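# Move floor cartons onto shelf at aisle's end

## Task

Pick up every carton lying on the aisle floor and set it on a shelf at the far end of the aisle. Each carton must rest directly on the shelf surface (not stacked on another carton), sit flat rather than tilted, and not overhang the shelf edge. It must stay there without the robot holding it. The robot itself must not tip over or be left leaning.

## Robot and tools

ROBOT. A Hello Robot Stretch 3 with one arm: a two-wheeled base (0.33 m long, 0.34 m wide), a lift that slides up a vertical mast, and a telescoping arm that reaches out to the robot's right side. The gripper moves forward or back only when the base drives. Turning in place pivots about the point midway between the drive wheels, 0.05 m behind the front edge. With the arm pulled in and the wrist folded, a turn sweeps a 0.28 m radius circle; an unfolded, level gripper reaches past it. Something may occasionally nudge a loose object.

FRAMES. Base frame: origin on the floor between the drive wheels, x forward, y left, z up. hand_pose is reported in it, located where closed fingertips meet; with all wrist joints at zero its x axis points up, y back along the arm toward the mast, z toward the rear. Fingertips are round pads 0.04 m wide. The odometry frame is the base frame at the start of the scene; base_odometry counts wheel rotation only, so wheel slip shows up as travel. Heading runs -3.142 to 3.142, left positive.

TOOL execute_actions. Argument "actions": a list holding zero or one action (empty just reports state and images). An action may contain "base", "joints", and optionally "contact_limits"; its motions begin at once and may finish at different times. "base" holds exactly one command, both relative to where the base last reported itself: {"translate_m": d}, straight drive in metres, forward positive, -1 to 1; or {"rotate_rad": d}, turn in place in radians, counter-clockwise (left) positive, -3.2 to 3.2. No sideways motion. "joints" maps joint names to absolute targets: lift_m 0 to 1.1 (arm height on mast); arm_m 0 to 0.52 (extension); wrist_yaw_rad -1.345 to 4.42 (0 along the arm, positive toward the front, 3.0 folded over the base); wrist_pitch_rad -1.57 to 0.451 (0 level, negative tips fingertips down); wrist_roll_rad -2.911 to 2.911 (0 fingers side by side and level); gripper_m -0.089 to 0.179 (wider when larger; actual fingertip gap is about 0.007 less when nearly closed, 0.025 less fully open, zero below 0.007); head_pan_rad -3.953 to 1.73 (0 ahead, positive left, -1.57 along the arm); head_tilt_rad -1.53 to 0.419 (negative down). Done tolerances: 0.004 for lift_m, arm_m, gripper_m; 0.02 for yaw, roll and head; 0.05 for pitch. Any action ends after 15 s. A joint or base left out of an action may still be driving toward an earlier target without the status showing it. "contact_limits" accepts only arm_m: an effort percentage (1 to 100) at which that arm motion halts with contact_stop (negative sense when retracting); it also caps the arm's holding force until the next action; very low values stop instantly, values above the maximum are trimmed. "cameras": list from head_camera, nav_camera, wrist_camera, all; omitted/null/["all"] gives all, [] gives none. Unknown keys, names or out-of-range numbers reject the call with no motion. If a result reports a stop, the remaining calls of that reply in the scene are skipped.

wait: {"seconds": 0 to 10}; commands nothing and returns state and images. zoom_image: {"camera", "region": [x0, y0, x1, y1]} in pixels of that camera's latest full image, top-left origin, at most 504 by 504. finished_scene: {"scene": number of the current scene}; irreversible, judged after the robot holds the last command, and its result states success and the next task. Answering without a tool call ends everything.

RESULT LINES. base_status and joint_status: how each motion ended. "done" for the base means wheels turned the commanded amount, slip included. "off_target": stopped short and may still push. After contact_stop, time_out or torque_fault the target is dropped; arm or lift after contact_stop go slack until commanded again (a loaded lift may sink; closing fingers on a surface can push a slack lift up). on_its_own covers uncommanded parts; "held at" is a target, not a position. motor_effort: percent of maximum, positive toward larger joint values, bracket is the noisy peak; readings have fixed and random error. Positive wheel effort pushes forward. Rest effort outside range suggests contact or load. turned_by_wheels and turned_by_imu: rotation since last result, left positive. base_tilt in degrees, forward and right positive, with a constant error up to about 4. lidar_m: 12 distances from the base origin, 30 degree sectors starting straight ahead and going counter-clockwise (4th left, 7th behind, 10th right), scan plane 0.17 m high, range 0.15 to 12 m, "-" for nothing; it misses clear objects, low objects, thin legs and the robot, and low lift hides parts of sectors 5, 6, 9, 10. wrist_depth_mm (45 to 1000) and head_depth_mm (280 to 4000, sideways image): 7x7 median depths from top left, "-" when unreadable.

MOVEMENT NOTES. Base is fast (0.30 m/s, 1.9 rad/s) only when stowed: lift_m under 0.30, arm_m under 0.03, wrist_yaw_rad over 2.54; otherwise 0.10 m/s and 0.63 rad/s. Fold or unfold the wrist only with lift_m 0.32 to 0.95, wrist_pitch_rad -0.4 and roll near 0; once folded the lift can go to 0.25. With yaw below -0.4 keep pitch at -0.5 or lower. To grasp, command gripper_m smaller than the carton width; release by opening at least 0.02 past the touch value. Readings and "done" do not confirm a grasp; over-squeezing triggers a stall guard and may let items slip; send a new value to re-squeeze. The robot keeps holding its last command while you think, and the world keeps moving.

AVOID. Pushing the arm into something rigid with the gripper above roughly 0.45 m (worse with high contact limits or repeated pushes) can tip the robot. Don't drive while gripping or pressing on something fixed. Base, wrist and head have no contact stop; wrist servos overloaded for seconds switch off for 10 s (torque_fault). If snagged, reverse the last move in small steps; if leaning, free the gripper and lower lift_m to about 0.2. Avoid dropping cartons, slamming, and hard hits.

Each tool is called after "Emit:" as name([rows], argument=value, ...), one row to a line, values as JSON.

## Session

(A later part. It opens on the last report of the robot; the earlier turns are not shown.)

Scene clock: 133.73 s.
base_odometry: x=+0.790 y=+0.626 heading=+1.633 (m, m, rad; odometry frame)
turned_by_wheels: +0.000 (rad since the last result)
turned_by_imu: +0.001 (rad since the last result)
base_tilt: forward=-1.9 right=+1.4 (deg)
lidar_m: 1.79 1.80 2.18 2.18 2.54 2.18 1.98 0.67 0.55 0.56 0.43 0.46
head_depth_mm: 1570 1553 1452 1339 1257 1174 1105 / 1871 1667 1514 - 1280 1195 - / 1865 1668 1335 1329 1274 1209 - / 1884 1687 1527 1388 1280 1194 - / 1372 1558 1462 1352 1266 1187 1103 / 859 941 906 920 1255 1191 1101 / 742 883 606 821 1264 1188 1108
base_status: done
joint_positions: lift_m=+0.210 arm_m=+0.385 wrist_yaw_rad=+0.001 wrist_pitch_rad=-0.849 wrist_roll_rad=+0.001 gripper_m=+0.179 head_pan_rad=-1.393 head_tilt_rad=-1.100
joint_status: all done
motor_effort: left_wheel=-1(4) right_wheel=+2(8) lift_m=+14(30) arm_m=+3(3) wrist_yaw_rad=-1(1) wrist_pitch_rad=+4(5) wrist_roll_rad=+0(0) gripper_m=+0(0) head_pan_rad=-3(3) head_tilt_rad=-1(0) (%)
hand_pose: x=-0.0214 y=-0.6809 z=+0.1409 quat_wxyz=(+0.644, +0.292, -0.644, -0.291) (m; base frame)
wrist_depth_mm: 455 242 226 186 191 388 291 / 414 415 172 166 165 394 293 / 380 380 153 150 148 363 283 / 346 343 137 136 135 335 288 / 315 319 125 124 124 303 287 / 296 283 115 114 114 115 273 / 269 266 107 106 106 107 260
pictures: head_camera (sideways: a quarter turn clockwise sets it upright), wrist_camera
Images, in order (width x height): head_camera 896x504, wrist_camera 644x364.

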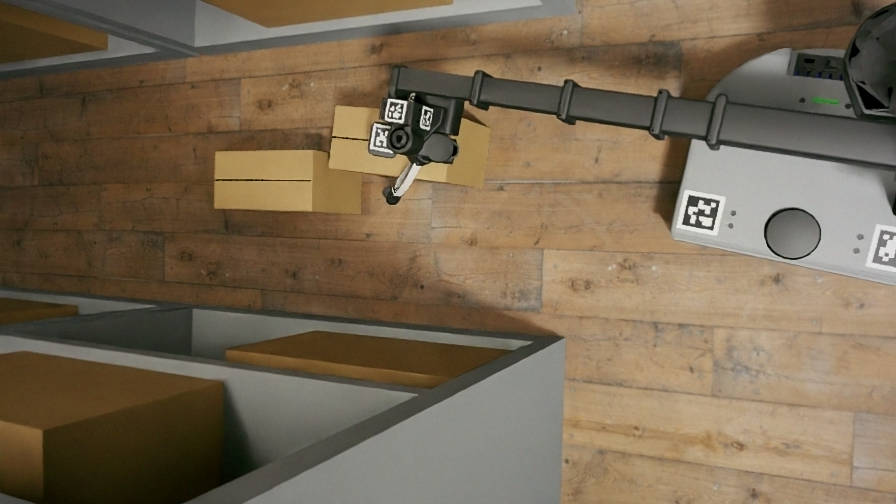

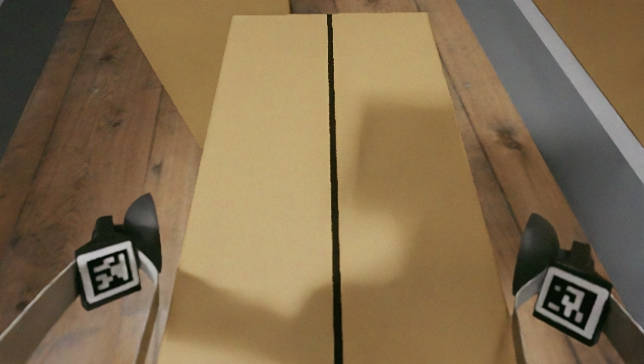

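Emit:
execute_actions([
  {"joints":{"lift_m":0.198}},
], cameras=[])

Emit:
execute_actions([
  {"joints":{"gripper_m":0.06}},
], cameras=["wrist_camera"])

Scene clock: 136.77 s.
base_odometry: x=+0.790 y=+0.626 heading=+1.633 (m, m, rad; odometry frame)
turned_by_wheels: +0.000 (rad since the last result)
turned_by_imu: +0.001 (rad since the last result)
base_tilt: forward=-1.9 right=+1.4 (deg)
lidar_m: 1.79 1.80 2.17 2.18 2.53 2.18 1.98 0.67 0.55 0.56 0.43 0.46
head_depth_mm: 1576 1545 1449 1339 1261 1178 1108 / 1860 1661 1513 - 1276 1200 - / 1863 1670 1339 1344 1275 1209 - / 1885 1680 1515 1384 1283 1198 - / 1365 1566 1458 1359 1270 1189 1103 / 855 945 902 923 1252 1187 1109 / 743 879 609 823 1263 1190 1107
base_status: not commanded
joint_positions: lift_m=+0.201 arm_m=+0.385 wrist_yaw_rad=+0.001 wrist_pitch_rad=-0.827 wrist_roll_rad=+0.001 gripper_m=+0.179 head_pan_rad=-1.393 head_tilt_rad=-1.100
joint_status: lift_m contact_stop (moved -0.010 of -0.012)
on_its_own: lift_m is slack since a contact_stop, until your next command for it
motor_effort: left_wheel=-1(2) right_wheel=+2(3) lift_m=+21(20) arm_m=+3(3) wrist_yaw_rad=-1(1) wrist_pitch_rad=-7(10) wrist_roll_rad=+0(0) gripper_m=-1(0) head_pan_rad=-2(2) head_tilt_rad=+0(0) (%)
hand_pose: x=-0.0214 y=-0.6855 z=+0.1347 quat_wxyz=(+0.647, +0.284, -0.647, -0.284) (m; base frame)
wrist_depth_mm: 454 236 220 184 189 385 289 / 416 413 167 162 161 394 293 / 382 379 145 144 144 363 282 / 344 342 132 130 130 334 285 / 313 310 119 119 118 298 281 / - 196 110 109 109 108 271 / 264 257 101 101 100 101 254
pictures: none
No camera images: the call's "cameras" was empty. Leave "cameras" out to get every camera's image.

not run: a stop came earlier in this reply.

Emit:
execute_actions([
  {"joints":{"lift_m":0.212,"gripper_m":0.06}},
], cameras=["wrist_camera"])

Scene clock: 139.83 s.
base_odometry: x=+0.790 y=+0.626 heading=+1.633 (m, m, rad; odometry frame)
turned_by_wheels: +0.000 (rad since the last result)
turned_by_imu: +0.001 (rad since the last result)
base_tilt: forward=-2.0 right=+1.5 (deg)
lidar_m: 1.79 1.80 2.17 2.18 2.54 2.17 1.98 0.67 0.55 0.56 0.43 0.46
head_depth_mm: 1557 1537 1453 1344 1257 1176 1103 / 1866 1677 1514 - 1285 1196 - / 1881 1669 1346 1340 1276 1210 - / 1889 1677 1526 1399 1281 1194 - / 1364 1569 1457 1366 1267 1182 1103 / 854 946 903 917 1247 1188 1100 / 745 881 609 822 1255 1191 1103
base_status: not commanded
joint_positions: lift_m=+0.212 arm_m=+0.385 wrist_yaw_rad=+0.001 wrist_pitch_rad=-0.821 wrist_roll_rad=-0.001 gripper_m=+0.062 head_pan_rad=-1.393 head_tilt_rad=-1.099
joint_status: all done
motor_effort: left_wheel=+0(1) right_wheel=+1(2) lift_m=+24(30) arm_m=+2(3) wrist_yaw_rad=-1(1) wrist_pitch_rad=-9(13) wrist_roll_rad=+1(2) gripper_m=-43(99) head_pan_rad=-4(4) head_tilt_rad=-1(1) (%)
hand_pose: x=-0.0214 y=-0.6867 z=+0.1466 quat_wxyz=(+0.649, +0.283, -0.647, -0.282) (m; base frame)
wrist_depth_mm: 465 232 226 495 497 391 290 / 434 432 251 180 179 394 295 / 396 395 164 160 159 381 289 / 358 356 147 144 143 350 285 / 326 331 132 131 131 318 292 / 299 288 121 121 120 120 283 / 276 275 112 112 111 263 265
pictures: wrist_camera
Images, in order (width x height): wrist_camera 644x364.

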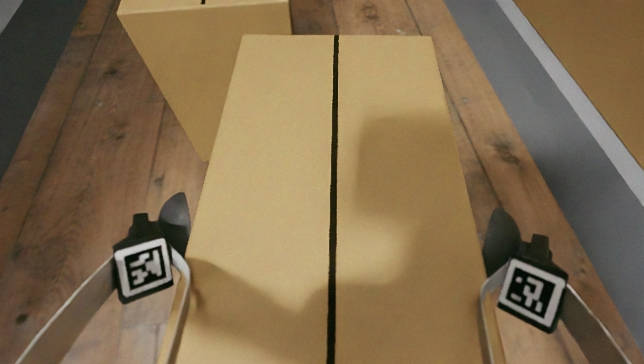

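Emit:
execute_actions([
  {"joints":{"lift_m":0.25}},
], cameras=["wrist_camera","head_camera"])

Scene clock: 142.27 s.
base_odometry: x=+0.790 y=+0.626 heading=+1.633 (m, m, rad; odometry frame)
turned_by_wheels: +0.000 (rad since the last result)
turned_by_imu: +0.000 (rad since the last result)
base_tilt: forward=-1.9 right=+1.6 (deg)
lidar_m: 1.79 1.79 2.18 2.17 2.54 2.17 1.98 0.67 0.55 0.55 0.43 0.46
head_depth_mm: 1571 1544 1448 1336 1257 1173 1104 / 1871 1658 1510 1329 1271 1191 - / 1862 1687 1345 1337 1283 1205 - / 1881 1682 1522 1393 1273 1198 - / 1365 1558 1456 1353 1267 1185 1111 / 855 947 905 922 1248 1185 1105 / 744 882 609 820 1255 1188 1106
base_status: not commanded
joint_positions: lift_m=+0.249 arm_m=+0.385 wrist_yaw_rad=+0.001 wrist_pitch_rad=-0.857 wrist_roll_rad=-0.001 gripper_m=+0.074 head_pan_rad=-1.393 head_tilt_rad=-1.099
joint_status: all done
on_its_own: gripper_m is held at +0.072, not at your +0.060, by its stall guard, which is still easing
motor_effort: left_wheel=-1(1) right_wheel=+1(2) lift_m=+29(33) arm_m=+2(3) wrist_yaw_rad=-1(1) wrist_pitch_rad=+9(10) wrist_roll_rad=+1(1) gripper_m=-37(39) head_pan_rad=-3(2) head_tilt_rad=+0(1) (%)
hand_pose: x=-0.0214 y=-0.6794 z=+0.1787 quat_wxyz=(+0.644, +0.294, -0.642, -0.294) (m; base frame)
wrist_depth_mm: 458 505 251 519 514 398 291 / 450 459 266 197 202 397 298 / 419 425 180 170 169 401 302 / 385 384 154 150 149 371 297 / 356 359 134 134 133 348 292 / 330 315 121 121 121 122 288 / 302 302 110 110 110 289 288
pictures: head_camera (sideways: a quarter turn clockwise sets it upright), wrist_camera
Images, in order (width x height): head_camera 896x504, wrist_camera 644x364.

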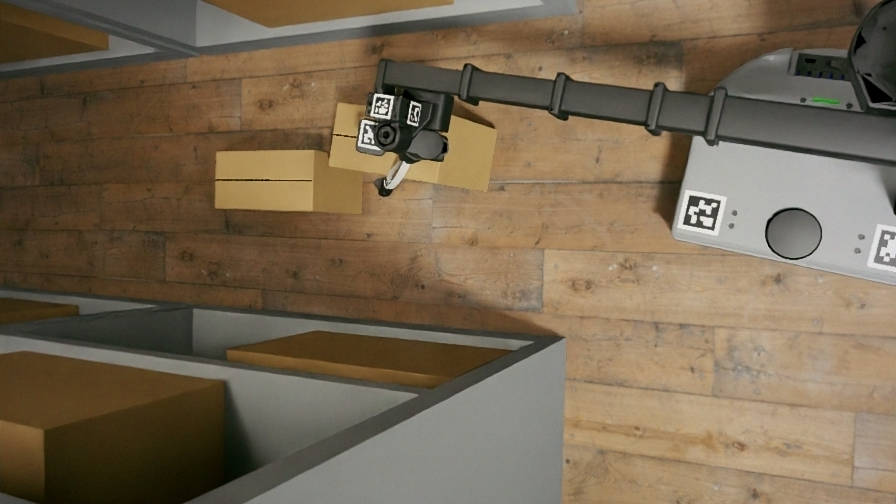

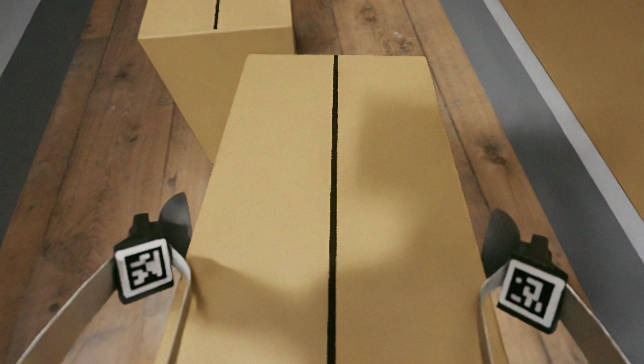

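Emit:
execute_actions([
  {"joints":{"lift_m":0.217,"gripper_m":0.09}},
], cameras=[])

Emit:
execute_actions([
  {"joints":{"gripper_m":0.165}},
], cameras=[])

Emit:
execute_actions([
  {"joints":{"arm_m":0.41}},
], cameras=["wrist_camera"])

Scene clock: 146.37 s.
base_odometry: x=+0.790 y=+0.626 heading=+1.633 (m, m, rad; odometry frame)
turned_by_wheels: +0.000 (rad since the last result)
turned_by_imu: +0.001 (rad since the last result)
base_tilt: forward=-1.8 right=+1.4 (deg)
lidar_m: 1.79 1.80 2.18 2.17 2.54 2.18 1.98 0.66 0.55 0.55 0.43 0.46
head_depth_mm: 1570 1541 1441 1351 1261 1176 1107 / 1873 1670 1510 - 1277 1195 - / 1876 1678 1340 1339 1280 1210 - / 1890 1689 1533 1387 1279 1203 - / 1371 1560 1453 1360 1260 1185 1106 / 856 945 904 920 1244 1191 1110 / 745 881 608 819 1255 1194 1106
base_status: not commanded
joint_positions: lift_m=+0.218 arm_m=+0.385 wrist_yaw_rad=+0.001 wrist_pitch_rad=-0.854 wrist_roll_rad=-0.001 gripper_m=+0.095 head_pan_rad=-1.393 head_tilt_rad=-1.099
joint_status: gripper_m off_target (ended at +0.095, target +0.090); the others done
motor_effort: left_wheel=-1(0) right_wheel=+0(1) lift_m=+13(27) arm_m=+2(2) wrist_yaw_rad=-1(1) wrist_pitch_rad=+7(9) wrist_roll_rad=+1(1) gripper_m=-27(41) head_pan_rad=-3(3) head_tilt_rad=-1(1) (%)
hand_pose: x=-0.0214 y=-0.6800 z=+0.1473 quat_wxyz=(+0.644, +0.293, -0.643, -0.293) (m; base frame)
wrist_depth_mm: 459 242 234 473 472 386 293 / 422 424 184 174 174 395 296 / 392 385 161 157 156 372 287 / 353 351 144 143 142 342 287 / 321 325 131 131 130 315 294 / 299 287 121 121 120 120 285 / 275 275 113 112 112 264 265
pictures: none
No camera images: the call's "cameras" was empty. Leave "cameras" out to get every camera's image.

Scene clock: 147.83 s.
base_odometry: x=+0.790 y=+0.626 heading=+1.633 (m, m, rad; odometry frame)
turned_by_wheels: +0.000 (rad since the last result)
turned_by_imu: +0.000 (rad since the last result)
base_tilt: forward=-1.8 right=+1.4 (deg)
lidar_m: 1.79 1.80 2.17 2.18 2.53 2.17 1.97 0.66 0.55 0.56 0.43 0.46
head_depth_mm: 1578 1559 1452 1344 1261 1177 1107 / 1870 1683 1513 - 1270 1200 - / 1872 1671 1337 1341 1272 1211 - / 1874 1677 1523 1385 1280 1192 - / 1367 1573 1454 1355 1267 1188 1102 / 857 948 905 917 1255 1193 1102 / 746 881 608 818 1258 1187 1109
base_status: not commanded
joint_positions: lift_m=+0.218 arm_m=+0.385 wrist_yaw_rad=+0.001 wrist_pitch_rad=-0.848 wrist_roll_rad=+0.003 gripper_m=+0.165 head_pan_rad=-1.393 head_tilt_rad=-1.098
joint_status: all done
motor_effort: left_wheel=-1(1) right_wheel=+2(5) lift_m=+14(13) arm_m=+2(2) wrist_yaw_rad=-1(1) wrist_pitch_rad=+4(17) wrist_roll_rad=-1(4) gripper_m=+0(90) head_pan_rad=-2(3) head_tilt_rad=-1(1) (%)
hand_pose: x=-0.0214 y=-0.6811 z=+0.1481 quat_wxyz=(+0.644, +0.291, -0.645, -0.291) (m; base frame)
wrist_depth_mm: 461 240 233 480 481 386 289 / 425 422 186 176 175 399 294 / 390 388 162 158 158 374 289 / 354 352 145 144 143 344 288 / 325 330 132 132 131 316 290 / 302 290 122 121 120 123 279 / 274 274 113 112 112 188 266
pictures: none
No camera images: the call's "cameras" was empty. Leave "cameras" out to get every camera's image.

Scene clock: 148.97 s.
base_odometry: x=+0.790 y=+0.626 heading=+1.633 (m, m, rad; odometry frame)
turned_by_wheels: +0.000 (rad since the last result)
turned_by_imu: +0.000 (rad since the last result)
base_tilt: forward=-1.9 right=+1.5 (deg)
lidar_m: 1.79 1.79 2.18 2.17 2.53 2.18 1.97 0.67 0.55 0.56 0.43 0.46
head_depth_mm: 1582 1545 1454 1343 1251 1175 1103 / 1868 1672 1528 1335 1270 1192 - / 1862 1681 1339 1332 1276 1211 - / 1882 1682 1519 1385 1282 1196 - / 1359 1561 1456 1356 1268 1186 1108 / 858 946 902 917 1243 1193 1105 / 744 883 608 819 1256 1196 1107
base_status: not commanded
joint_positions: lift_m=+0.218 arm_m=+0.410 wrist_yaw_rad=+0.001 wrist_pitch_rad=-0.849 wrist_roll_rad=+0.003 gripper_m=+0.165 head_pan_rad=-1.393 head_tilt_rad=-1.098
joint_status: all done
motor_effort: left_wheel=-1(1) right_wheel=+1(1) lift_m=+14(13) arm_m=+3(2) wrist_yaw_rad=-1(1) wrist_pitch_rad=+4(5) wrist_roll_rad=-2(1) gripper_m=+0(0) head_pan_rad=-2(3) head_tilt_rad=-1(1) (%)
hand_pose: x=-0.0214 y=-0.7060 z=+0.1480 quat_wxyz=(+0.644, +0.291, -0.645, -0.292) (m; base frame)
wrist_depth_mm: 465 212 213 474 470 381 284 / 422 261 185 176 176 390 293 / 392 384 163 158 157 371 284 / 355 354 145 144 143 343 283 / 324 329 132 131 131 316 287 / 304 289 122 121 120 123 273 / 273 274 113 112 112 262 266
pictures: wrist_camera
Images, in order (width x height): wrist_camera 644x364.

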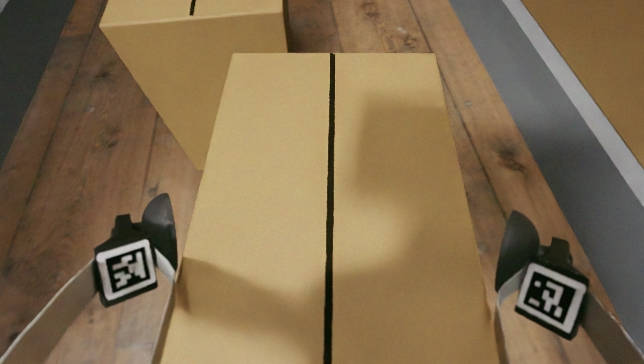

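Emit:
execute_actions([
  {"joints":{"gripper_m":0.08}},
], cameras=[])

Emit:
execute_actions([
  {"joints":{"lift_m":0.26}},
], cameras=["wrist_camera","head_camera"])

Scene clock: 151.63 s.
base_odometry: x=+0.790 y=+0.626 heading=+1.633 (m, m, rad; odometry frame)
turned_by_wheels: +0.000 (rad since the last result)
turned_by_imu: +0.001 (rad since the last result)
base_tilt: forward=-1.9 right=+1.4 (deg)
lidar_m: 1.79 1.80 2.18 2.18 2.53 2.18 1.98 0.67 0.55 0.56 0.43 0.46
head_depth_mm: 1574 1545 1453 1340 1260 1176 1107 / 1867 1677 1547 1331 1269 1202 - / 1879 1680 1337 1341 1279 1209 - / 1890 1686 1519 1392 1276 1201 - / 1358 1560 1459 1351 1264 1183 1100 / 859 944 906 919 1254 1196 1107 / 745 880 609 819 1253 1191 1104
base_status: not commanded
joint_positions: lift_m=+0.218 arm_m=+0.410 wrist_yaw_rad=+0.002 wrist_pitch_rad=-0.818 wrist_roll_rad=-0.004 gripper_m=+0.081 head_pan_rad=-1.393 head_tilt_rad=-1.098
joint_status: all done
motor_effort: left_wheel=+0(1) right_wheel=+0(1) lift_m=+13(13) arm_m=+3(3) wrist_yaw_rad=-1(2) wrist_pitch_rad=-11(12) wrist_roll_rad=+3(2) gripper_m=-28(99) head_pan_rad=-3(3) head_tilt_rad=-1(1) (%)
hand_pose: x=-0.0213 y=-0.7123 z=+0.1527 quat_wxyz=(+0.650, +0.283, -0.647, -0.281) (m; base frame)
wrist_depth_mm: 469 223 220 510 507 380 286 / 447 245 231 189 437 389 292 / 404 396 177 168 168 380 291 / 366 364 155 151 151 356 280 / 330 332 138 138 137 325 287 / 305 297 127 126 126 - 289 / 281 279 117 117 116 268 271
pictures: none
No camera images: the call's "cameras" was empty. Leave "cameras" out to get every camera's image.

Scene clock: 152.83 s.
base_odometry: x=+0.790 y=+0.626 heading=+1.633 (m, m, rad; odometry frame)
turned_by_wheels: +0.000 (rad since the last result)
turned_by_imu: +0.000 (rad since the last result)
base_tilt: forward=-1.8 right=+1.5 (deg)
lidar_m: 1.79 1.80 2.17 2.17 2.54 2.18 1.98 0.67 0.55 0.55 0.43 0.46
head_depth_mm: 1572 1551 1453 1342 1253 1177 1107 / 1881 1668 1536 1335 1269 - - / 1868 1676 1343 1348 1272 1206 - / 1875 1683 1527 1385 1284 1200 - / 1357 1558 1454 1357 1258 1187 1103 / 855 944 906 919 1243 1184 1106 / 746 882 610 816 1251 1191 1110
base_status: not commanded
joint_positions: lift_m=+0.259 arm_m=+0.410 wrist_yaw_rad=+0.002 wrist_pitch_rad=-0.856 wrist_roll_rad=-0.004 gripper_m=+0.088 head_pan_rad=-1.393 head_tilt_rad=-1.098
joint_status: all done
on_its_own: gripper_m is held at +0.087, not at your +0.080, by its stall guard, which is still easing
motor_effort: left_wheel=+0(1) right_wheel=+1(1) lift_m=+30(34) arm_m=+2(3) wrist_yaw_rad=-2(2) wrist_pitch_rad=+9(12) wrist_roll_rad=+3(3) gripper_m=-22(28) head_pan_rad=-3(4) head_tilt_rad=-1(1) (%)
hand_pose: x=-0.0213 y=-0.7044 z=+0.1888 quat_wxyz=(+0.645, +0.295, -0.641, -0.293) (m; base frame)
wrist_depth_mm: 465 523 260 533 535 405 286 / 457 463 172 166 165 394 293 / 429 430 158 155 154 399 300 / 395 398 148 146 144 384 298 / 366 365 137 136 135 351 289 / 336 329 129 129 128 - 292 / 316 311 122 122 121 303 286
pictures: head_camera (sideways: a quarter turn clockwise sets it upright), wrist_camera
Images, in order (width x height): head_camera 896x504, wrist_camera 644x364.

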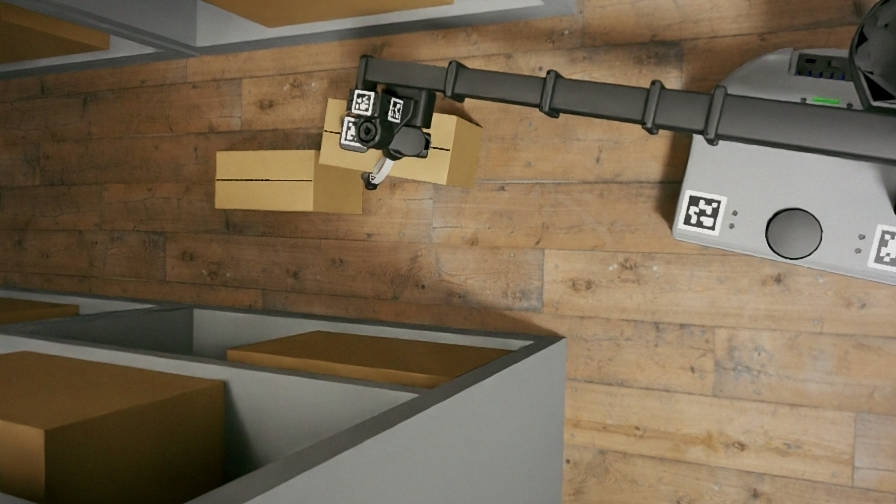

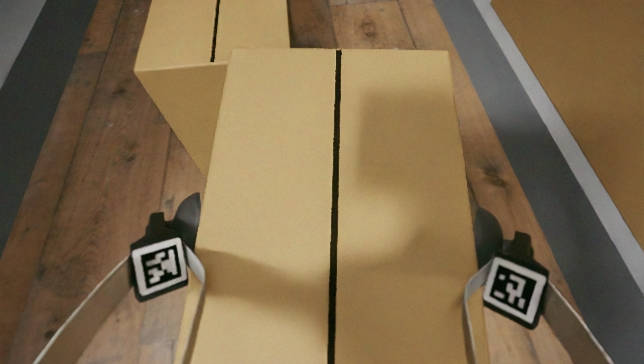

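Emit:
execute_actions([
  {"joints":{"lift_m":0.222}},
], cameras=["wrist_camera"])

Emit:
execute_actions([
  {"joints":{"gripper_m":0.165}},
], cameras=[])

Emit:
execute_actions([
  {"joints":{"arm_m":0.395,"lift_m":0.214}},
], cameras=["wrist_camera"])

Scene clock: 163.00 s.
base_odometry: x=+0.790 y=+0.626 heading=+1.633 (m, m, rad; odometry frame)
turned_by_wheels: +0.000 (rad since the last result)
turned_by_imu: +0.001 (rad since the last result)
base_tilt: forward=-1.8 right=+1.4 (deg)
lidar_m: 1.79 1.80 2.17 2.18 2.53 2.18 1.97 0.67 0.55 0.55 0.43 0.46
head_depth_mm: 1565 1542 1451 1346 1257 1173 1100 / 1873 1674 1538 1331 1274 1194 - / 1886 1675 1333 1340 1278 1209 - / 1890 1667 1523 1390 1280 1192 - / 1367 1560 1447 1353 1271 1187 1102 / 854 943 907 917 1245 1187 1108 / 745 879 608 823 1259 1192 1109
base_status: not commanded
joint_positions: lift_m=+0.223 arm_m=+0.410 wrist_yaw_rad=+0.002 wrist_pitch_rad=-0.844 wrist_roll_rad=-0.003 gripper_m=+0.094 head_pan_rad=-1.393 head_tilt_rad=-1.098
joint_status: all done
on_its_own: gripper_m is held at +0.093, not at your +0.080, by its stall guard, which is not easing now
motor_effort: left_wheel=-1(1) right_wheel=+1(2) lift_m=+11(25) arm_m=+2(2) wrist_yaw_rad=-2(2) wrist_pitch_rad=+2(9) wrist_roll_rad=+3(3) gripper_m=-21(21) head_pan_rad=-2(3) head_tilt_rad=-1(2) (%)
hand_pose: x=-0.0213 y=-0.7070 z=+0.1539 quat_wxyz=(+0.647, +0.291, -0.643, -0.289) (m; base frame)
wrist_depth_mm: 465 219 219 496 490 384 288 / 436 260 238 186 186 390 291 / 398 391 175 167 166 379 291 / 363 361 154 151 150 352 281 / 330 330 139 138 138 323 286 / 305 296 128 127 127 - 289 / 286 282 118 118 118 273 271
pictures: wrist_camera
Images, in order (width x height): wrist_camera 644x364.

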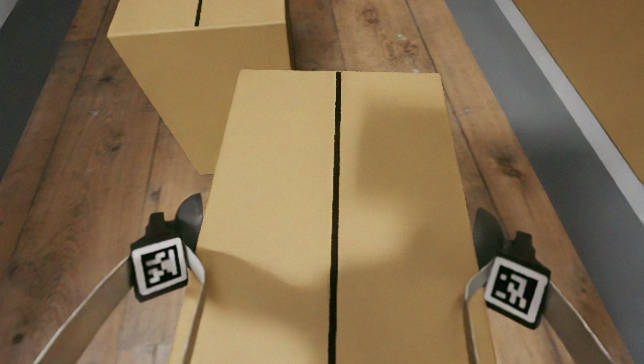

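Scene clock: 164.20 s.
base_odometry: x=+0.790 y=+0.626 heading=+1.633 (m, m, rad; odometry frame)
turned_by_wheels: +0.000 (rad since the last result)
turned_by_imu: +0.000 (rad since the last result)
base_tilt: forward=-2.0 right=+1.3 (deg)
lidar_m: 1.79 1.80 2.18 2.18 2.53 2.17 1.98 0.67 0.55 0.55 0.43 0.46
head_depth_mm: 1580 1546 1456 1346 1255 1180 1111 / 1881 1669 1532 1332 1271 1190 - / 1873 1673 1344 1337 1276 1202 - / 1884 1687 1529 1391 1279 1197 - / 1364 1564 1453 1359 1262 1189 1098 / 855 945 901 920 1252 1181 1109 / 744 882 609 816 1263 1187 1111
base_status: not commanded
joint_positions: lift_m=+0.223 arm_m=+0.410 wrist_yaw_rad=+0.002 wrist_pitch_rad=-0.848 wrist_roll_rad=-0.003 gripper_m=+0.165 head_pan_rad=-1.393 head_tilt_rad=-1.098
joint_status: all done
motor_effort: left_wheel=-1(0) right_wheel=+1(2) lift_m=+13(14) arm_m=+2(2) wrist_yaw_rad=-2(2) wrist_pitch_rad=+4(4) wrist_roll_rad=+3(3) gripper_m=+0(89) head_pan_rad=-2(3) head_tilt_rad=-1(2) (%)
hand_pose: x=-0.0213 y=-0.7062 z=+0.1531 quat_wxyz=(+0.646, +0.292, -0.643, -0.290) (m; base frame)
wrist_depth_mm: 465 215 218 487 484 380 287 / 438 262 236 182 182 390 292 / 397 384 172 165 164 377 290 / 361 356 153 149 148 348 283 / 327 334 137 136 136 322 288 / 306 297 127 126 126 128 273 / 276 275 117 117 116 269 269
pictures: none
No camera images: the call's "cameras" was empty. Leave "cameras" out to get every camera's image.

Scene clock: 165.13 s.
base_odometry: x=+0.790 y=+0.626 heading=+1.633 (m, m, rad; odometry frame)
turned_by_wheels: +0.000 (rad since the last result)
turned_by_imu: +0.000 (rad since the last result)
base_tilt: forward=-1.9 right=+1.4 (deg)
lidar_m: 1.79 1.79 2.18 2.17 2.54 2.18 1.98 0.67 0.55 0.55 0.43 0.46
head_depth_mm: 1572 1538 1459 1344 1259 1177 1103 / 1873 1673 1518 1331 1278 1202 - / 1861 1681 1339 1330 1278 1210 - / 1880 1682 1526 1388 1273 1192 - / 1359 1567 1451 1357 1266 1187 1103 / 856 946 905 918 1247 1195 1108 / 745 880 609 820 1261 1195 1106
base_status: not commanded
joint_positions: lift_m=+0.214 arm_m=+0.395 wrist_yaw_rad=+0.002 wrist_pitch_rad=-0.849 wrist_roll_rad=-0.003 gripper_m=+0.165 head_pan_rad=-1.393 head_tilt_rad=-1.098
joint_status: all done
motor_effort: left_wheel=-1(1) right_wheel=+2(1) lift_m=+14(12) arm_m=-3(3) wrist_yaw_rad=-2(1) wrist_pitch_rad=+4(4) wrist_roll_rad=+2(2) gripper_m=+1(0) head_pan_rad=-3(3) head_tilt_rad=-1(1) (%)
hand_pose: x=-0.0213 y=-0.6915 z=+0.1450 quat_wxyz=(+0.646, +0.292, -0.643, -0.290) (m; base frame)
wrist_depth_mm: 458 227 224 469 470 386 288 / 423 409 246 172 171 395 296 / 385 383 158 154 154 368 286 / 350 350 141 140 140 339 285 / 320 327 129 128 128 309 289 / 300 285 119 119 118 117 275 / 270 270 110 110 109 112 265
pictures: wrist_camera
Images, in order (width x height): wrist_camera 644x364.

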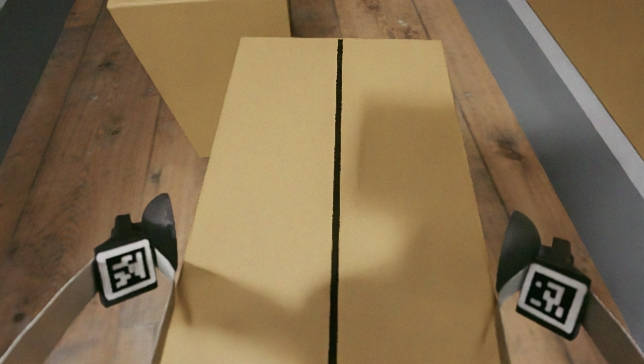

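Emit:
execute_actions([
  {"joints":{"arm_m":0.387,"lift_m":0.211}},
], cameras=[])

Emit:
execute_actions([
  {"joints":{"gripper_m":0.103}},
], cameras=["wrist_camera"])

Emit:
execute_actions([
  {"joints":{"lift_m":0.25}},
], cameras=["wrist_camera"])

Scene clock: 170.60 s.
base_odometry: x=+0.790 y=+0.626 heading=+1.633 (m, m, rad; odometry frame)
turned_by_wheels: +0.000 (rad since the last result)
turned_by_imu: +0.001 (rad since the last result)
base_tilt: forward=-1.9 right=+1.5 (deg)
lidar_m: 1.79 1.80 2.17 2.17 2.54 2.18 1.98 0.67 0.55 0.55 0.43 0.46
head_depth_mm: 1581 1544 1447 1345 1254 1181 1107 / 1862 1675 1508 - 1283 1193 - / 1876 1661 1336 1338 1271 1212 - / 1880 1688 1517 1394 1282 1197 - / 1376 1563 1453 1360 1259 1181 1106 / 857 947 904 916 1245 1186 1105 / 743 883 608 821 1255 1189 1108
base_status: not commanded
joint_positions: lift_m=+0.212 arm_m=+0.387 wrist_yaw_rad=+0.001 wrist_pitch_rad=-0.839 wrist_roll_rad=-0.003 gripper_m=+0.165 head_pan_rad=-1.393 head_tilt_rad=-1.098
joint_status: all done
motor_effort: left_wheel=-1(1) right_wheel=+2(2) lift_m=+12(12) arm_m=-3(3) wrist_yaw_rad=-1(2) wrist_pitch_rad=-1(5) wrist_roll_rad=+2(3) gripper_m=-1(2) head_pan_rad=-2(3) head_tilt_rad=-1(1) (%)
hand_pose: x=-0.0214 y=-0.6855 z=+0.1435 quat_wxyz=(+0.647, +0.289, -0.644, -0.288) (m; base frame)
wrist_depth_mm: 462 236 228 481 473 385 292 / 420 419 181 171 171 394 297 / 386 384 157 154 153 369 286 / 348 347 140 139 139 343 287 / 318 321 128 127 127 307 288 / 299 283 118 117 117 116 272 / 269 269 109 108 108 111 262
pictures: none
No camera images: the call's "cameras" was empty. Leave "cameras" out to get every camera's image.

Scene clock: 171.70 s.
base_odometry: x=+0.790 y=+0.626 heading=+1.633 (m, m, rad; odometry frame)
turned_by_wheels: +0.000 (rad since the last result)
turned_by_imu: +0.000 (rad since the last result)
base_tilt: forward=-1.8 right=+1.4 (deg)
lidar_m: 1.79 1.80 2.18 2.18 2.54 2.18 1.97 0.67 0.55 0.55 0.43 0.46
head_depth_mm: 1572 1544 1452 1347 1253 1178 1100 / 1874 1676 1512 - 1287 1195 - / 1873 1678 1334 1336 1273 1203 - / 1885 1687 1523 1396 1277 1198 - / 1364 1562 1450 1363 1271 1188 1103 / 857 946 904 915 1249 1189 1105 / 745 882 607 816 1256 1194 1110
base_status: not commanded
joint_positions: lift_m=+0.212 arm_m=+0.387 wrist_yaw_rad=+0.001 wrist_pitch_rad=-0.821 wrist_roll_rad=-0.003 gripper_m=+0.104 head_pan_rad=-1.393 head_tilt_rad=-1.098
joint_status: all done
motor_effort: left_wheel=-1(1) right_wheel=+3(3) lift_m=+12(12) arm_m=-1(3) wrist_yaw_rad=-1(1) wrist_pitch_rad=-10(10) wrist_roll_rad=+2(3) gripper_m=-24(99) head_pan_rad=-3(3) head_tilt_rad=-1(1) (%)
hand_pose: x=-0.0214 y=-0.6891 z=+0.1464 quat_wxyz=(+0.650, +0.283, -0.647, -0.282) (m; base frame)
wrist_depth_mm: 463 232 228 498 497 385 290 / 435 432 248 179 179 396 294 / 391 395 168 160 158 379 288 / 357 356 148 144 144 348 285 / 324 329 131 132 130 319 290 / 301 287 121 120 120 119 282 / 274 273 112 111 111 262 265
pictures: wrist_camera
Images, in order (width x height): wrist_camera 644x364.

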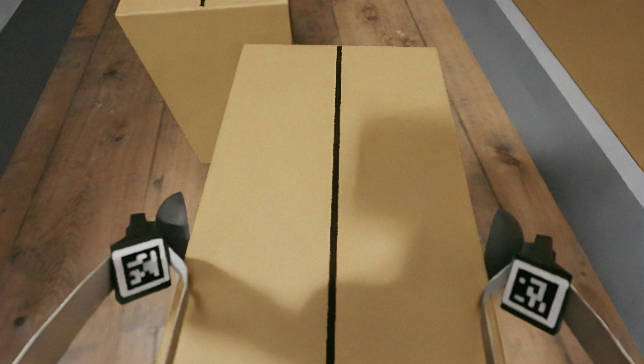

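Scene clock: 172.87 s.
base_odometry: x=+0.790 y=+0.626 heading=+1.633 (m, m, rad; odometry frame)
turned_by_wheels: +0.000 (rad since the last result)
turned_by_imu: +0.000 (rad since the last result)
base_tilt: forward=-1.9 right=+1.5 (deg)
lidar_m: 1.79 1.80 2.18 2.17 2.53 2.17 1.98 0.67 0.55 0.54 0.43 0.46
head_depth_mm: 1565 1548 1452 1343 1252 1178 1105 / 1854 1668 1535 1338 1271 1191 - / 1877 1666 1341 1338 1280 1201 - / 1889 1673 1521 1392 1282 1194 - / 1361 1551 1458 1356 1267 1179 1102 / 859 942 904 919 1244 1192 1101 / 744 881 609 820 1257 1188 1107
base_status: not commanded
joint_positions: lift_m=+0.249 arm_m=+0.387 wrist_yaw_rad=+0.001 wrist_pitch_rad=-0.856 wrist_roll_rad=-0.002 gripper_m=+0.107 head_pan_rad=-1.393 head_tilt_rad=-1.098
joint_status: all done
motor_effort: left_wheel=-1(1) right_wheel=+1(3) lift_m=+30(29) arm_m=-1(1) wrist_yaw_rad=-1(1) wrist_pitch_rad=+8(10) wrist_roll_rad=+2(2) gripper_m=-22(24) head_pan_rad=-3(3) head_tilt_rad=-1(1) (%)
hand_pose: x=-0.0214 y=-0.6818 z=+0.1788 quat_wxyz=(+0.644, +0.294, -0.642, -0.293) (m; base frame)
wrist_depth_mm: 461 506 250 519 518 399 292 / 450 460 266 194 199 398 296 / 417 424 178 169 168 401 302 / 385 386 153 149 148 372 294 / 356 357 134 133 133 348 292 / 333 317 122 121 121 120 284 / 304 304 111 110 110 291 289
pictures: wrist_camera
Images, in order (width x height): wrist_camera 644x364.

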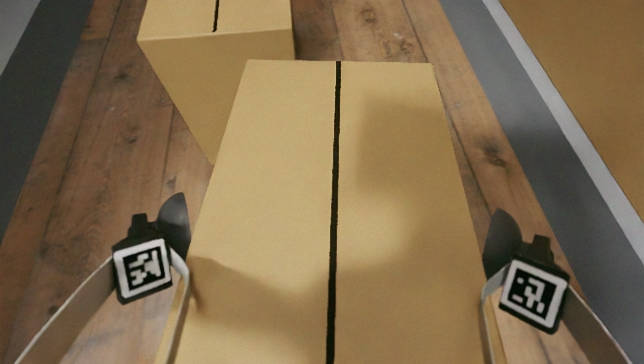

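Emit:
execute_actions([
  {"joints":{"lift_m":0.6,"arm_m":0.0,"wrist_pitch_rad":-0.72}},
], cameras=["wrist_camera","head_camera"])

Scene clock: 182.80 s.
base_odometry: x=+0.790 y=+0.626 heading=+1.633 (m, m, rad; odometry frame)
turned_by_wheels: +0.000 (rad since the last result)
turned_by_imu: +0.002 (rad since the last result)
base_tilt: forward=-1.9 right=+1.5 (deg)
lidar_m: 1.79 1.80 2.17 2.18 2.53 2.18 1.98 0.67 0.55 0.84 0.43 0.46
head_depth_mm: 1572 1542 1451 1340 1283 - - / 1875 1673 1519 783 - - - / 1894 1672 1357 784 713 - - / 1896 1683 1519 1391 1275 1201 - / 1365 1564 1463 1356 1264 1189 1100 / 861 943 908 915 1244 1187 1106 / 745 882 608 819 1257 1187 1109
base_status: not commanded
joint_positions: lift_m=+0.599 arm_m=+0.001 wrist_yaw_rad=+0.001 wrist_pitch_rad=-0.742 wrist_roll_rad=-0.002 gripper_m=+0.107 head_pan_rad=-1.393 head_tilt_rad=-1.098
joint_status: all done
motor_effort: left_wheel=-1(1) right_wheel=+2(2) lift_m=+30(33) arm_m=-3(3) wrist_yaw_rad=-1(1) wrist_pitch_rad=+12(14) wrist_roll_rad=+1(2) gripper_m=-21(21) head_pan_rad=-3(2) head_tilt_rad=-1(1) (%)
hand_pose: x=-0.0214 y=-0.3185 z=+0.5472 quat_wxyz=(+0.660, +0.257, -0.658, -0.256) (m; base frame)
wrist_depth_mm: 618 944 - - - 650 337 / 568 608 - 838 756 577 540 / 490 591 827 183 189 576 571 / 432 569 161 157 157 689 373 / 402 481 137 137 137 670 416 / 352 469 121 121 121 121 622 / 475 521 109 109 109 361 622
pictures: head_camera (sideways: a quarter turn clockwise sets it upright), wrist_camera
Images, in order (width x height): head_camera 896x504, wrist_camera 644x364.

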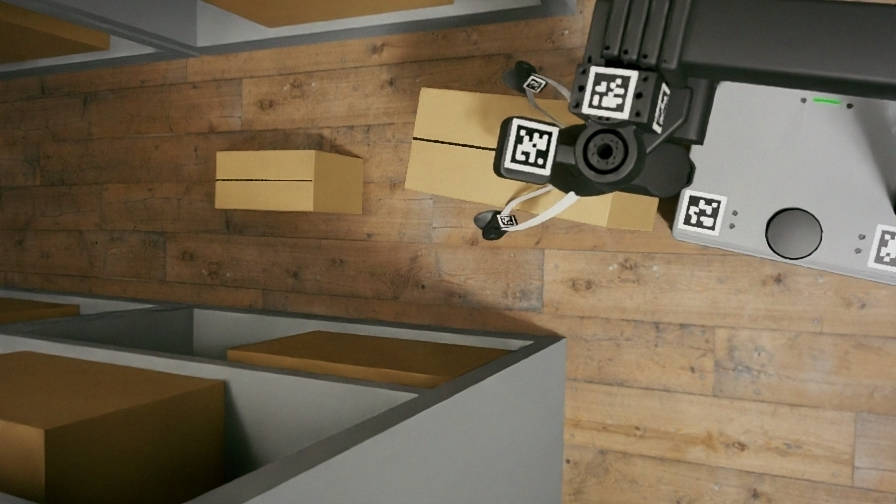

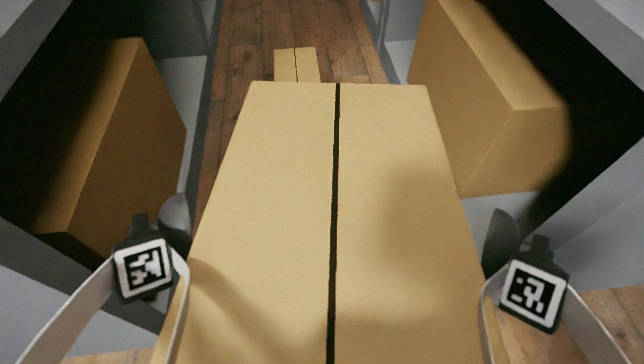

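Emit:
execute_actions([
  {"base":{"rotate_rad":-1.43},"joints":{"wrist_yaw_rad":0.95,"head_pan_rad":-0.1,"head_tilt_rad":-1.0}},
], cameras=[])

Emit:
execute_actions([
  {"base":{"translate_m":0.72},"joints":{"wrist_yaw_rad":1.57,"lift_m":0.72}},
])

Scene clock: 191.17 s.
base_odometry: x=+0.790 y=+0.626 heading=+0.203 (m, m, rad; odometry frame)
turned_by_wheels: -1.430 (rad since the last result)
turned_by_imu: -1.428 (rad since the last result)
base_tilt: forward=-2.0 right=+1.3 (deg)
lidar_m: 0.84 0.43 0.51 1.79 1.84 2.43 2.17 2.18 2.07 1.98 0.56 0.55
head_depth_mm: 992 1036 1169 1223 1254 670 612 / 1271 1517 1560 1433 1311 1205 669 / 2021 1839 1647 1462 1319 1206 1117 / 2083 1885 1440 1431 1321 1196 1118 / 2113 1895 1644 1466 1322 1202 1119 / 1996 1767 1571 1354 1208 1192 1102 / 1064 983 954 876 869 1194 1105
base_status: done
joint_positions: lift_m=+0.599 arm_m=+0.001 wrist_yaw_rad=+0.947 wrist_pitch_rad=-0.742 wrist_roll_rad=-0.002 gripper_m=+0.107 head_pan_rad=-0.107 head_tilt_rad=-1.001
joint_status: all done
motor_effort: left_wheel=+2(5) right_wheel=-3(5) lift_m=+30(30) arm_m=-3(2) wrist_yaw_rad=+2(2) wrist_pitch_rad=+11(11) wrist_roll_rad=+2(1) gripper_m=-21(21) head_pan_rad=+4(51) head_tilt_rad=+1(15) (%)
hand_pose: x=+0.1186 y=-0.2469 z=+0.5472 quat_wxyz=(+0.704, +0.529, -0.468, +0.073) (m; base frame)
wrist_depth_mm: - - 715 408 500 - - / - - 878 460 579 - - / 937 888 908 190 196 953 945 / 847 857 165 158 159 839 853 / 761 779 138 137 138 774 752 / 711 667 121 121 121 122 681 / 628 613 108 108 108 358 626
pictures: none
No camera images: the call's "cameras" was empty. Leave "cameras" out to get every camera's image.

Scene clock: 199.77 s.
base_odometry: x=+1.495 y=+0.771 heading=+0.203 (m, m, rad; odometry frame)
turned_by_wheels: +0.000 (rad since the last result)
turned_by_imu: +0.001 (rad since the last result)
base_tilt: forward=-2.0 right=+1.5 (deg)
lidar_m: 1.26 0.59 0.28 0.27 0.27 0.36 2.87 2.87 0.41 0.38 0.39 0.15
head_depth_mm: 1271 1092 991 1080 1218 555 - / 1311 1371 1404 1419 618 549 500 / 1483 1736 1645 1461 1321 1015 1100 / 1469 1753 1649 1470 1321 1056 1107 / 1460 1739 1650 1466 1323 1202 1119 / 1433 1643 1603 1435 1277 1167 1069 / 1239 1108 1005 931 1125 1124 829
base_status: done
joint_positions: lift_m=+0.719 arm_m=+0.001 wrist_yaw_rad=+1.567 wrist_pitch_rad=-0.742 wrist_roll_rad=-0.002 gripper_m=+0.107 head_pan_rad=-0.107 head_tilt_rad=-1.001
joint_status: all done
motor_effort: left_wheel=+2(5) right_wheel=-2(4) lift_m=+31(28) arm_m=-2(3) wrist_yaw_rad=+3(3) wrist_pitch_rad=+11(12) wrist_roll_rad=+2(2) gripper_m=-21(21) head_pan_rad=+3(5) head_tilt_rad=+0(0) (%)
hand_pose: x=+0.1512 y=-0.1468 z=+0.6672 quat_wxyz=(+0.648, +0.646, -0.285, +0.284) (m; base frame)
wrist_depth_mm: 481 889 - - 919 416 274 / 475 647 - - 832 416 275 / 605 691 - 186 194 392 274 / 800 797 163 158 158 381 274 / 807 819 137 137 137 331 273 / 736 704 121 121 121 121 261 / 454 659 109 109 109 262 261
pictures: head_camera (sideways: a quarter turn clockwise sets it upright), nav_camera (sideways: a quarter turn counterclockwise sets it upright), wrist_camera
Images, in order (width x height): head_camera 896x504, nav_camera 672x504, wrist_camera 644x364.

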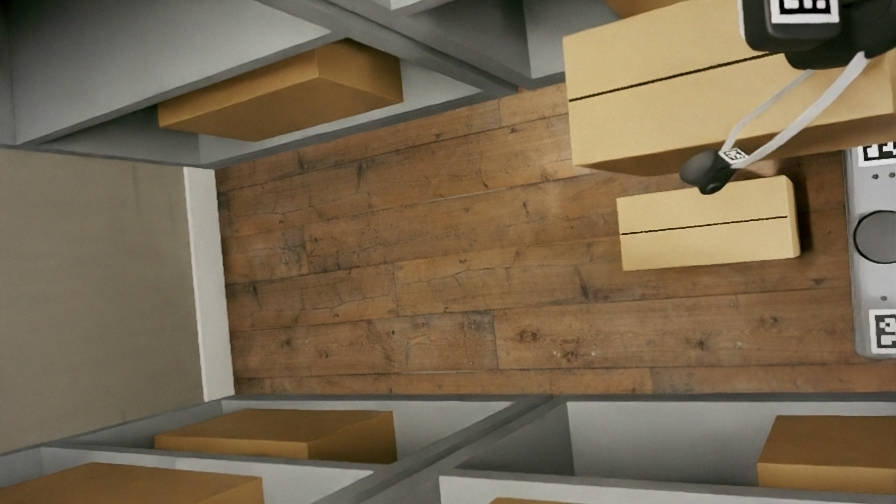

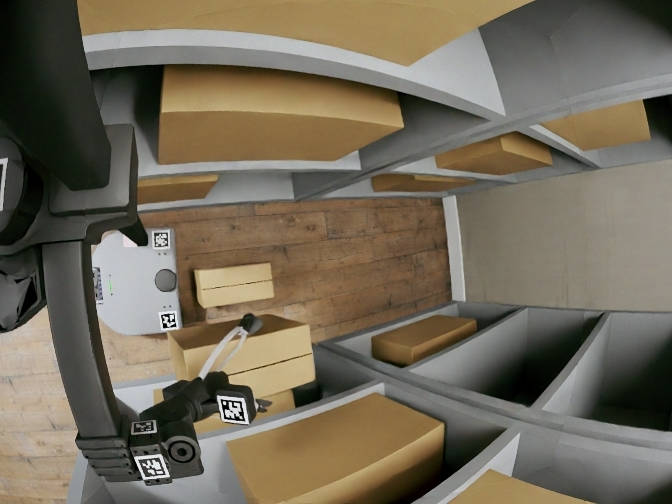

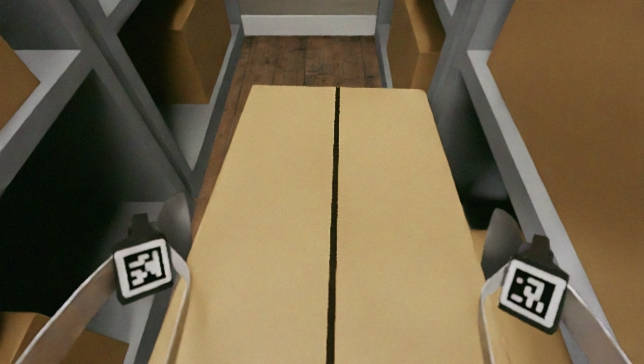

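Emit:
execute_actions([
  {"base":{"translate_m":0.062},"joints":{"head_tilt_rad":-1.2}},
], cameras=[])

Emit:
execute_actions([
  {"base":{"translate_m":0.37}},
], cameras=["head_camera","nav_camera"])

Scene clock: 204.90 s.
base_odometry: x=+1.556 y=+0.784 heading=+0.203 (m, m, rad; odometry frame)
turned_by_wheels: +0.000 (rad since the last result)
turned_by_imu: +0.001 (rad since the last result)
base_tilt: forward=-1.7 right=+1.4 (deg)
lidar_m: - 0.53 0.28 0.27 0.27 0.36 2.93 0.54 0.40 0.38 0.39 -
head_depth_mm: 982 1127 1061 1112 570 - 1092 / 1315 1392 1385 621 565 538 1102 / 1604 1547 1430 1328 1076 1036 - / 1589 1542 1435 1341 1093 1154 - / 1580 1554 1440 1338 1257 1202 - / 1557 1530 1407 1308 1211 1125 1041 / 1220 1154 930 999 1163 848 809
base_status: done
joint_positions: lift_m=+0.719 arm_m=+0.001 wrist_yaw_rad=+1.567 wrist_pitch_rad=-0.742 wrist_roll_rad=-0.002 gripper_m=+0.107 head_pan_rad=-0.107 head_tilt_rad=-1.185
joint_status: all done
motor_effort: left_wheel=+1(4) right_wheel=-2(3) lift_m=+30(30) arm_m=-3(3) wrist_yaw_rad=+2(3) wrist_pitch_rad=+11(11) wrist_roll_rad=+2(2) gripper_m=-22(22) head_pan_rad=+4(4) head_tilt_rad=-10(32) (%)
hand_pose: x=+0.1512 y=-0.1468 z=+0.6672 quat_wxyz=(+0.648, +0.646, -0.285, +0.284) (m; base frame)
wrist_depth_mm: 457 861 - - 915 410 271 / 462 899 - - 824 409 272 / 538 653 - 186 193 394 270 / 700 709 163 159 158 372 271 / 799 800 137 138 137 326 269 / 737 705 121 121 121 121 256 / 674 664 109 109 109 261 257
pictures: none
No camera images: the call's "cameras" was empty. Leave "cameras" out to get every camera's image.

Scene clock: 210.00 s.
base_odometry: x=+1.919 y=+0.858 heading=+0.203 (m, m, rad; odometry frame)
turned_by_wheels: +0.000 (rad since the last result)
turned_by_imu: +0.001 (rad since the last result)
base_tilt: forward=-1.9 right=+1.4 (deg)
lidar_m: - 0.58 0.28 0.33 0.38 0.39 3.28 0.54 0.38 0.38 0.36 -
head_depth_mm: 967 921 1050 989 570 - 1093 / 1185 1407 1381 619 566 537 1102 / 1214 1504 1425 1324 1066 1031 - / 1192 1482 1439 1340 1099 1189 - / 1178 1452 1433 1339 1252 1205 - / 1167 1412 1415 1316 1219 1139 1074 / 1120 1172 1079 1147 979 1081 1056
base_status: done
joint_positions: lift_m=+0.719 arm_m=+0.001 wrist_yaw_rad=+1.567 wrist_pitch_rad=-0.742 wrist_roll_rad=-0.002 gripper_m=+0.107 head_pan_rad=-0.107 head_tilt_rad=-1.185
joint_status: not commanded
motor_effort: left_wheel=+2(5) right_wheel=-2(3) lift_m=+30(30) arm_m=-3(3) wrist_yaw_rad=+3(2) wrist_pitch_rad=+11(11) wrist_roll_rad=+2(2) gripper_m=-22(21) head_pan_rad=+4(4) head_tilt_rad=-8(10) (%)
hand_pose: x=+0.1512 y=-0.1468 z=+0.6672 quat_wxyz=(+0.648, +0.646, -0.285, +0.284) (m; base frame)
wrist_depth_mm: 492 856 - - 954 536 530 / 484 768 - - 763 446 451 / 651 709 - 186 193 403 391 / 732 783 163 158 158 362 347 / 826 823 137 137 137 324 225 / 729 731 121 122 121 121 249 / 522 677 109 108 109 197 215
pictures: head_camera (sideways: a quarter turn clockwise sets it upright), nav_camera (sideways: a quarter turn counterclockwise sets it upright)
Images, in order (width x height): head_camera 896x504, nav_camera 672x504.

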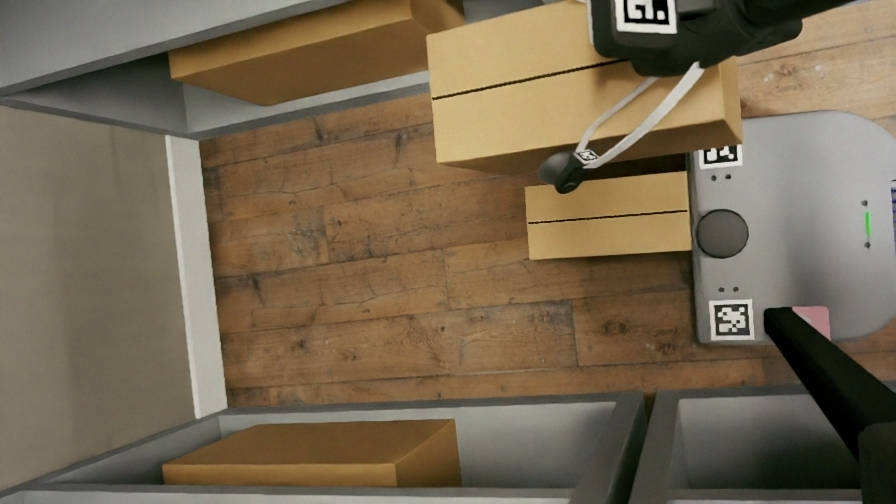

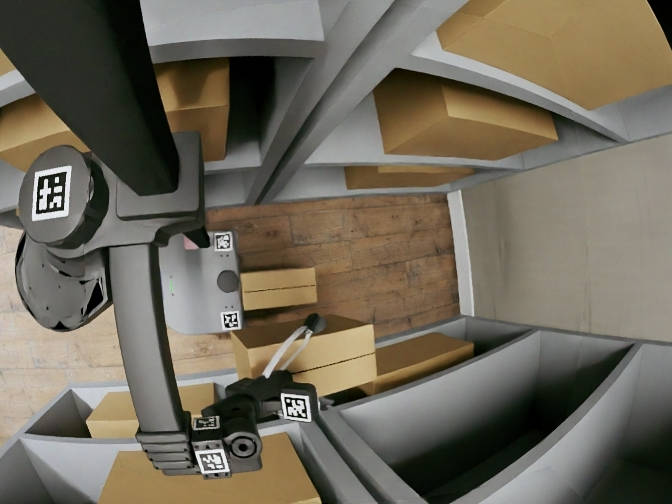

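Emit:
execute_actions([
  {"base":{"translate_m":0.36},"joints":{"head_pan_rad":-1.2,"head_tilt_rad":-0.9}},
])

Scene clock: 216.03 s.
base_odometry: x=+2.271 y=+0.931 heading=+0.203 (m, m, rad; odometry frame)
turned_by_wheels: +0.000 (rad since the last result)
turned_by_imu: +0.001 (rad since the last result)
base_tilt: forward=-2.0 right=+1.5 (deg)
lidar_m: - 0.45 0.33 0.46 0.34 0.38 1.01 0.59 0.36 0.35 0.36 -
head_depth_mm: 604 489 410 881 803 - 1079 / 605 489 411 915 806 1139 1079 / 607 491 423 916 809 941 552 / 609 492 433 918 822 943 527 / 611 494 445 923 839 569 781 / 611 494 1002 924 857 577 932 / 615 496 1029 926 1262 1221 1115
base_status: done
joint_positions: lift_m=+0.719 arm_m=+0.001 wrist_yaw_rad=+1.567 wrist_pitch_rad=-0.742 wrist_roll_rad=-0.002 gripper_m=+0.107 head_pan_rad=-1.193 head_tilt_rad=-0.902
joint_status: all done
motor_effort: left_wheel=+2(5) right_wheel=-2(3) lift_m=+30(30) arm_m=-3(3) wrist_yaw_rad=+2(3) wrist_pitch_rad=+11(11) wrist_roll_rad=+2(2) gripper_m=-22(21) head_pan_rad=-4(50) head_tilt_rad=+1(32) (%)
hand_pose: x=+0.1512 y=-0.1468 z=+0.6672 quat_wxyz=(+0.648, +0.646, -0.285, +0.284) (m; base frame)
wrist_depth_mm: 550 650 660 663 622 528 529 / 497 732 738 719 682 452 452 / 631 809 844 187 193 393 389 / 589 755 163 158 158 353 345 / 535 661 137 138 138 324 311 / 506 711 122 121 121 121 281 / 491 658 109 109 108 184 255
pictures: head_camera (sideways: a quarter turn clockwise sets it upright), nav_camera (sideways: a quarter turn counterclockwise sets it upright), wrist_camera
Images, in order (width x height): head_camera 896x504, nav_camera 672x504, wrist_camera 644x364.

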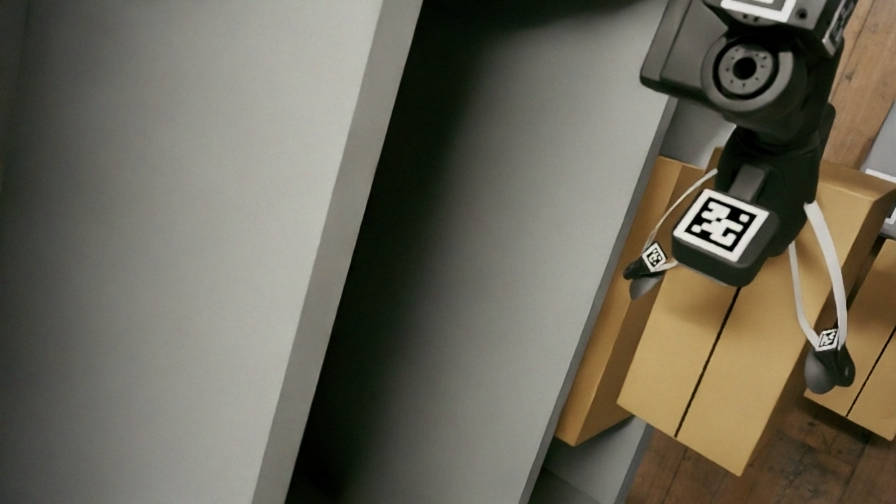

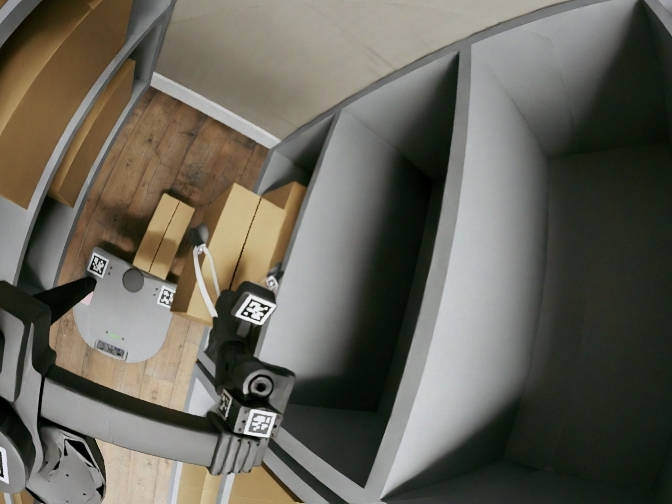

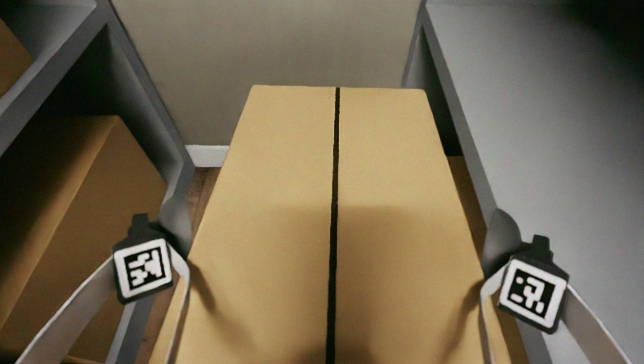

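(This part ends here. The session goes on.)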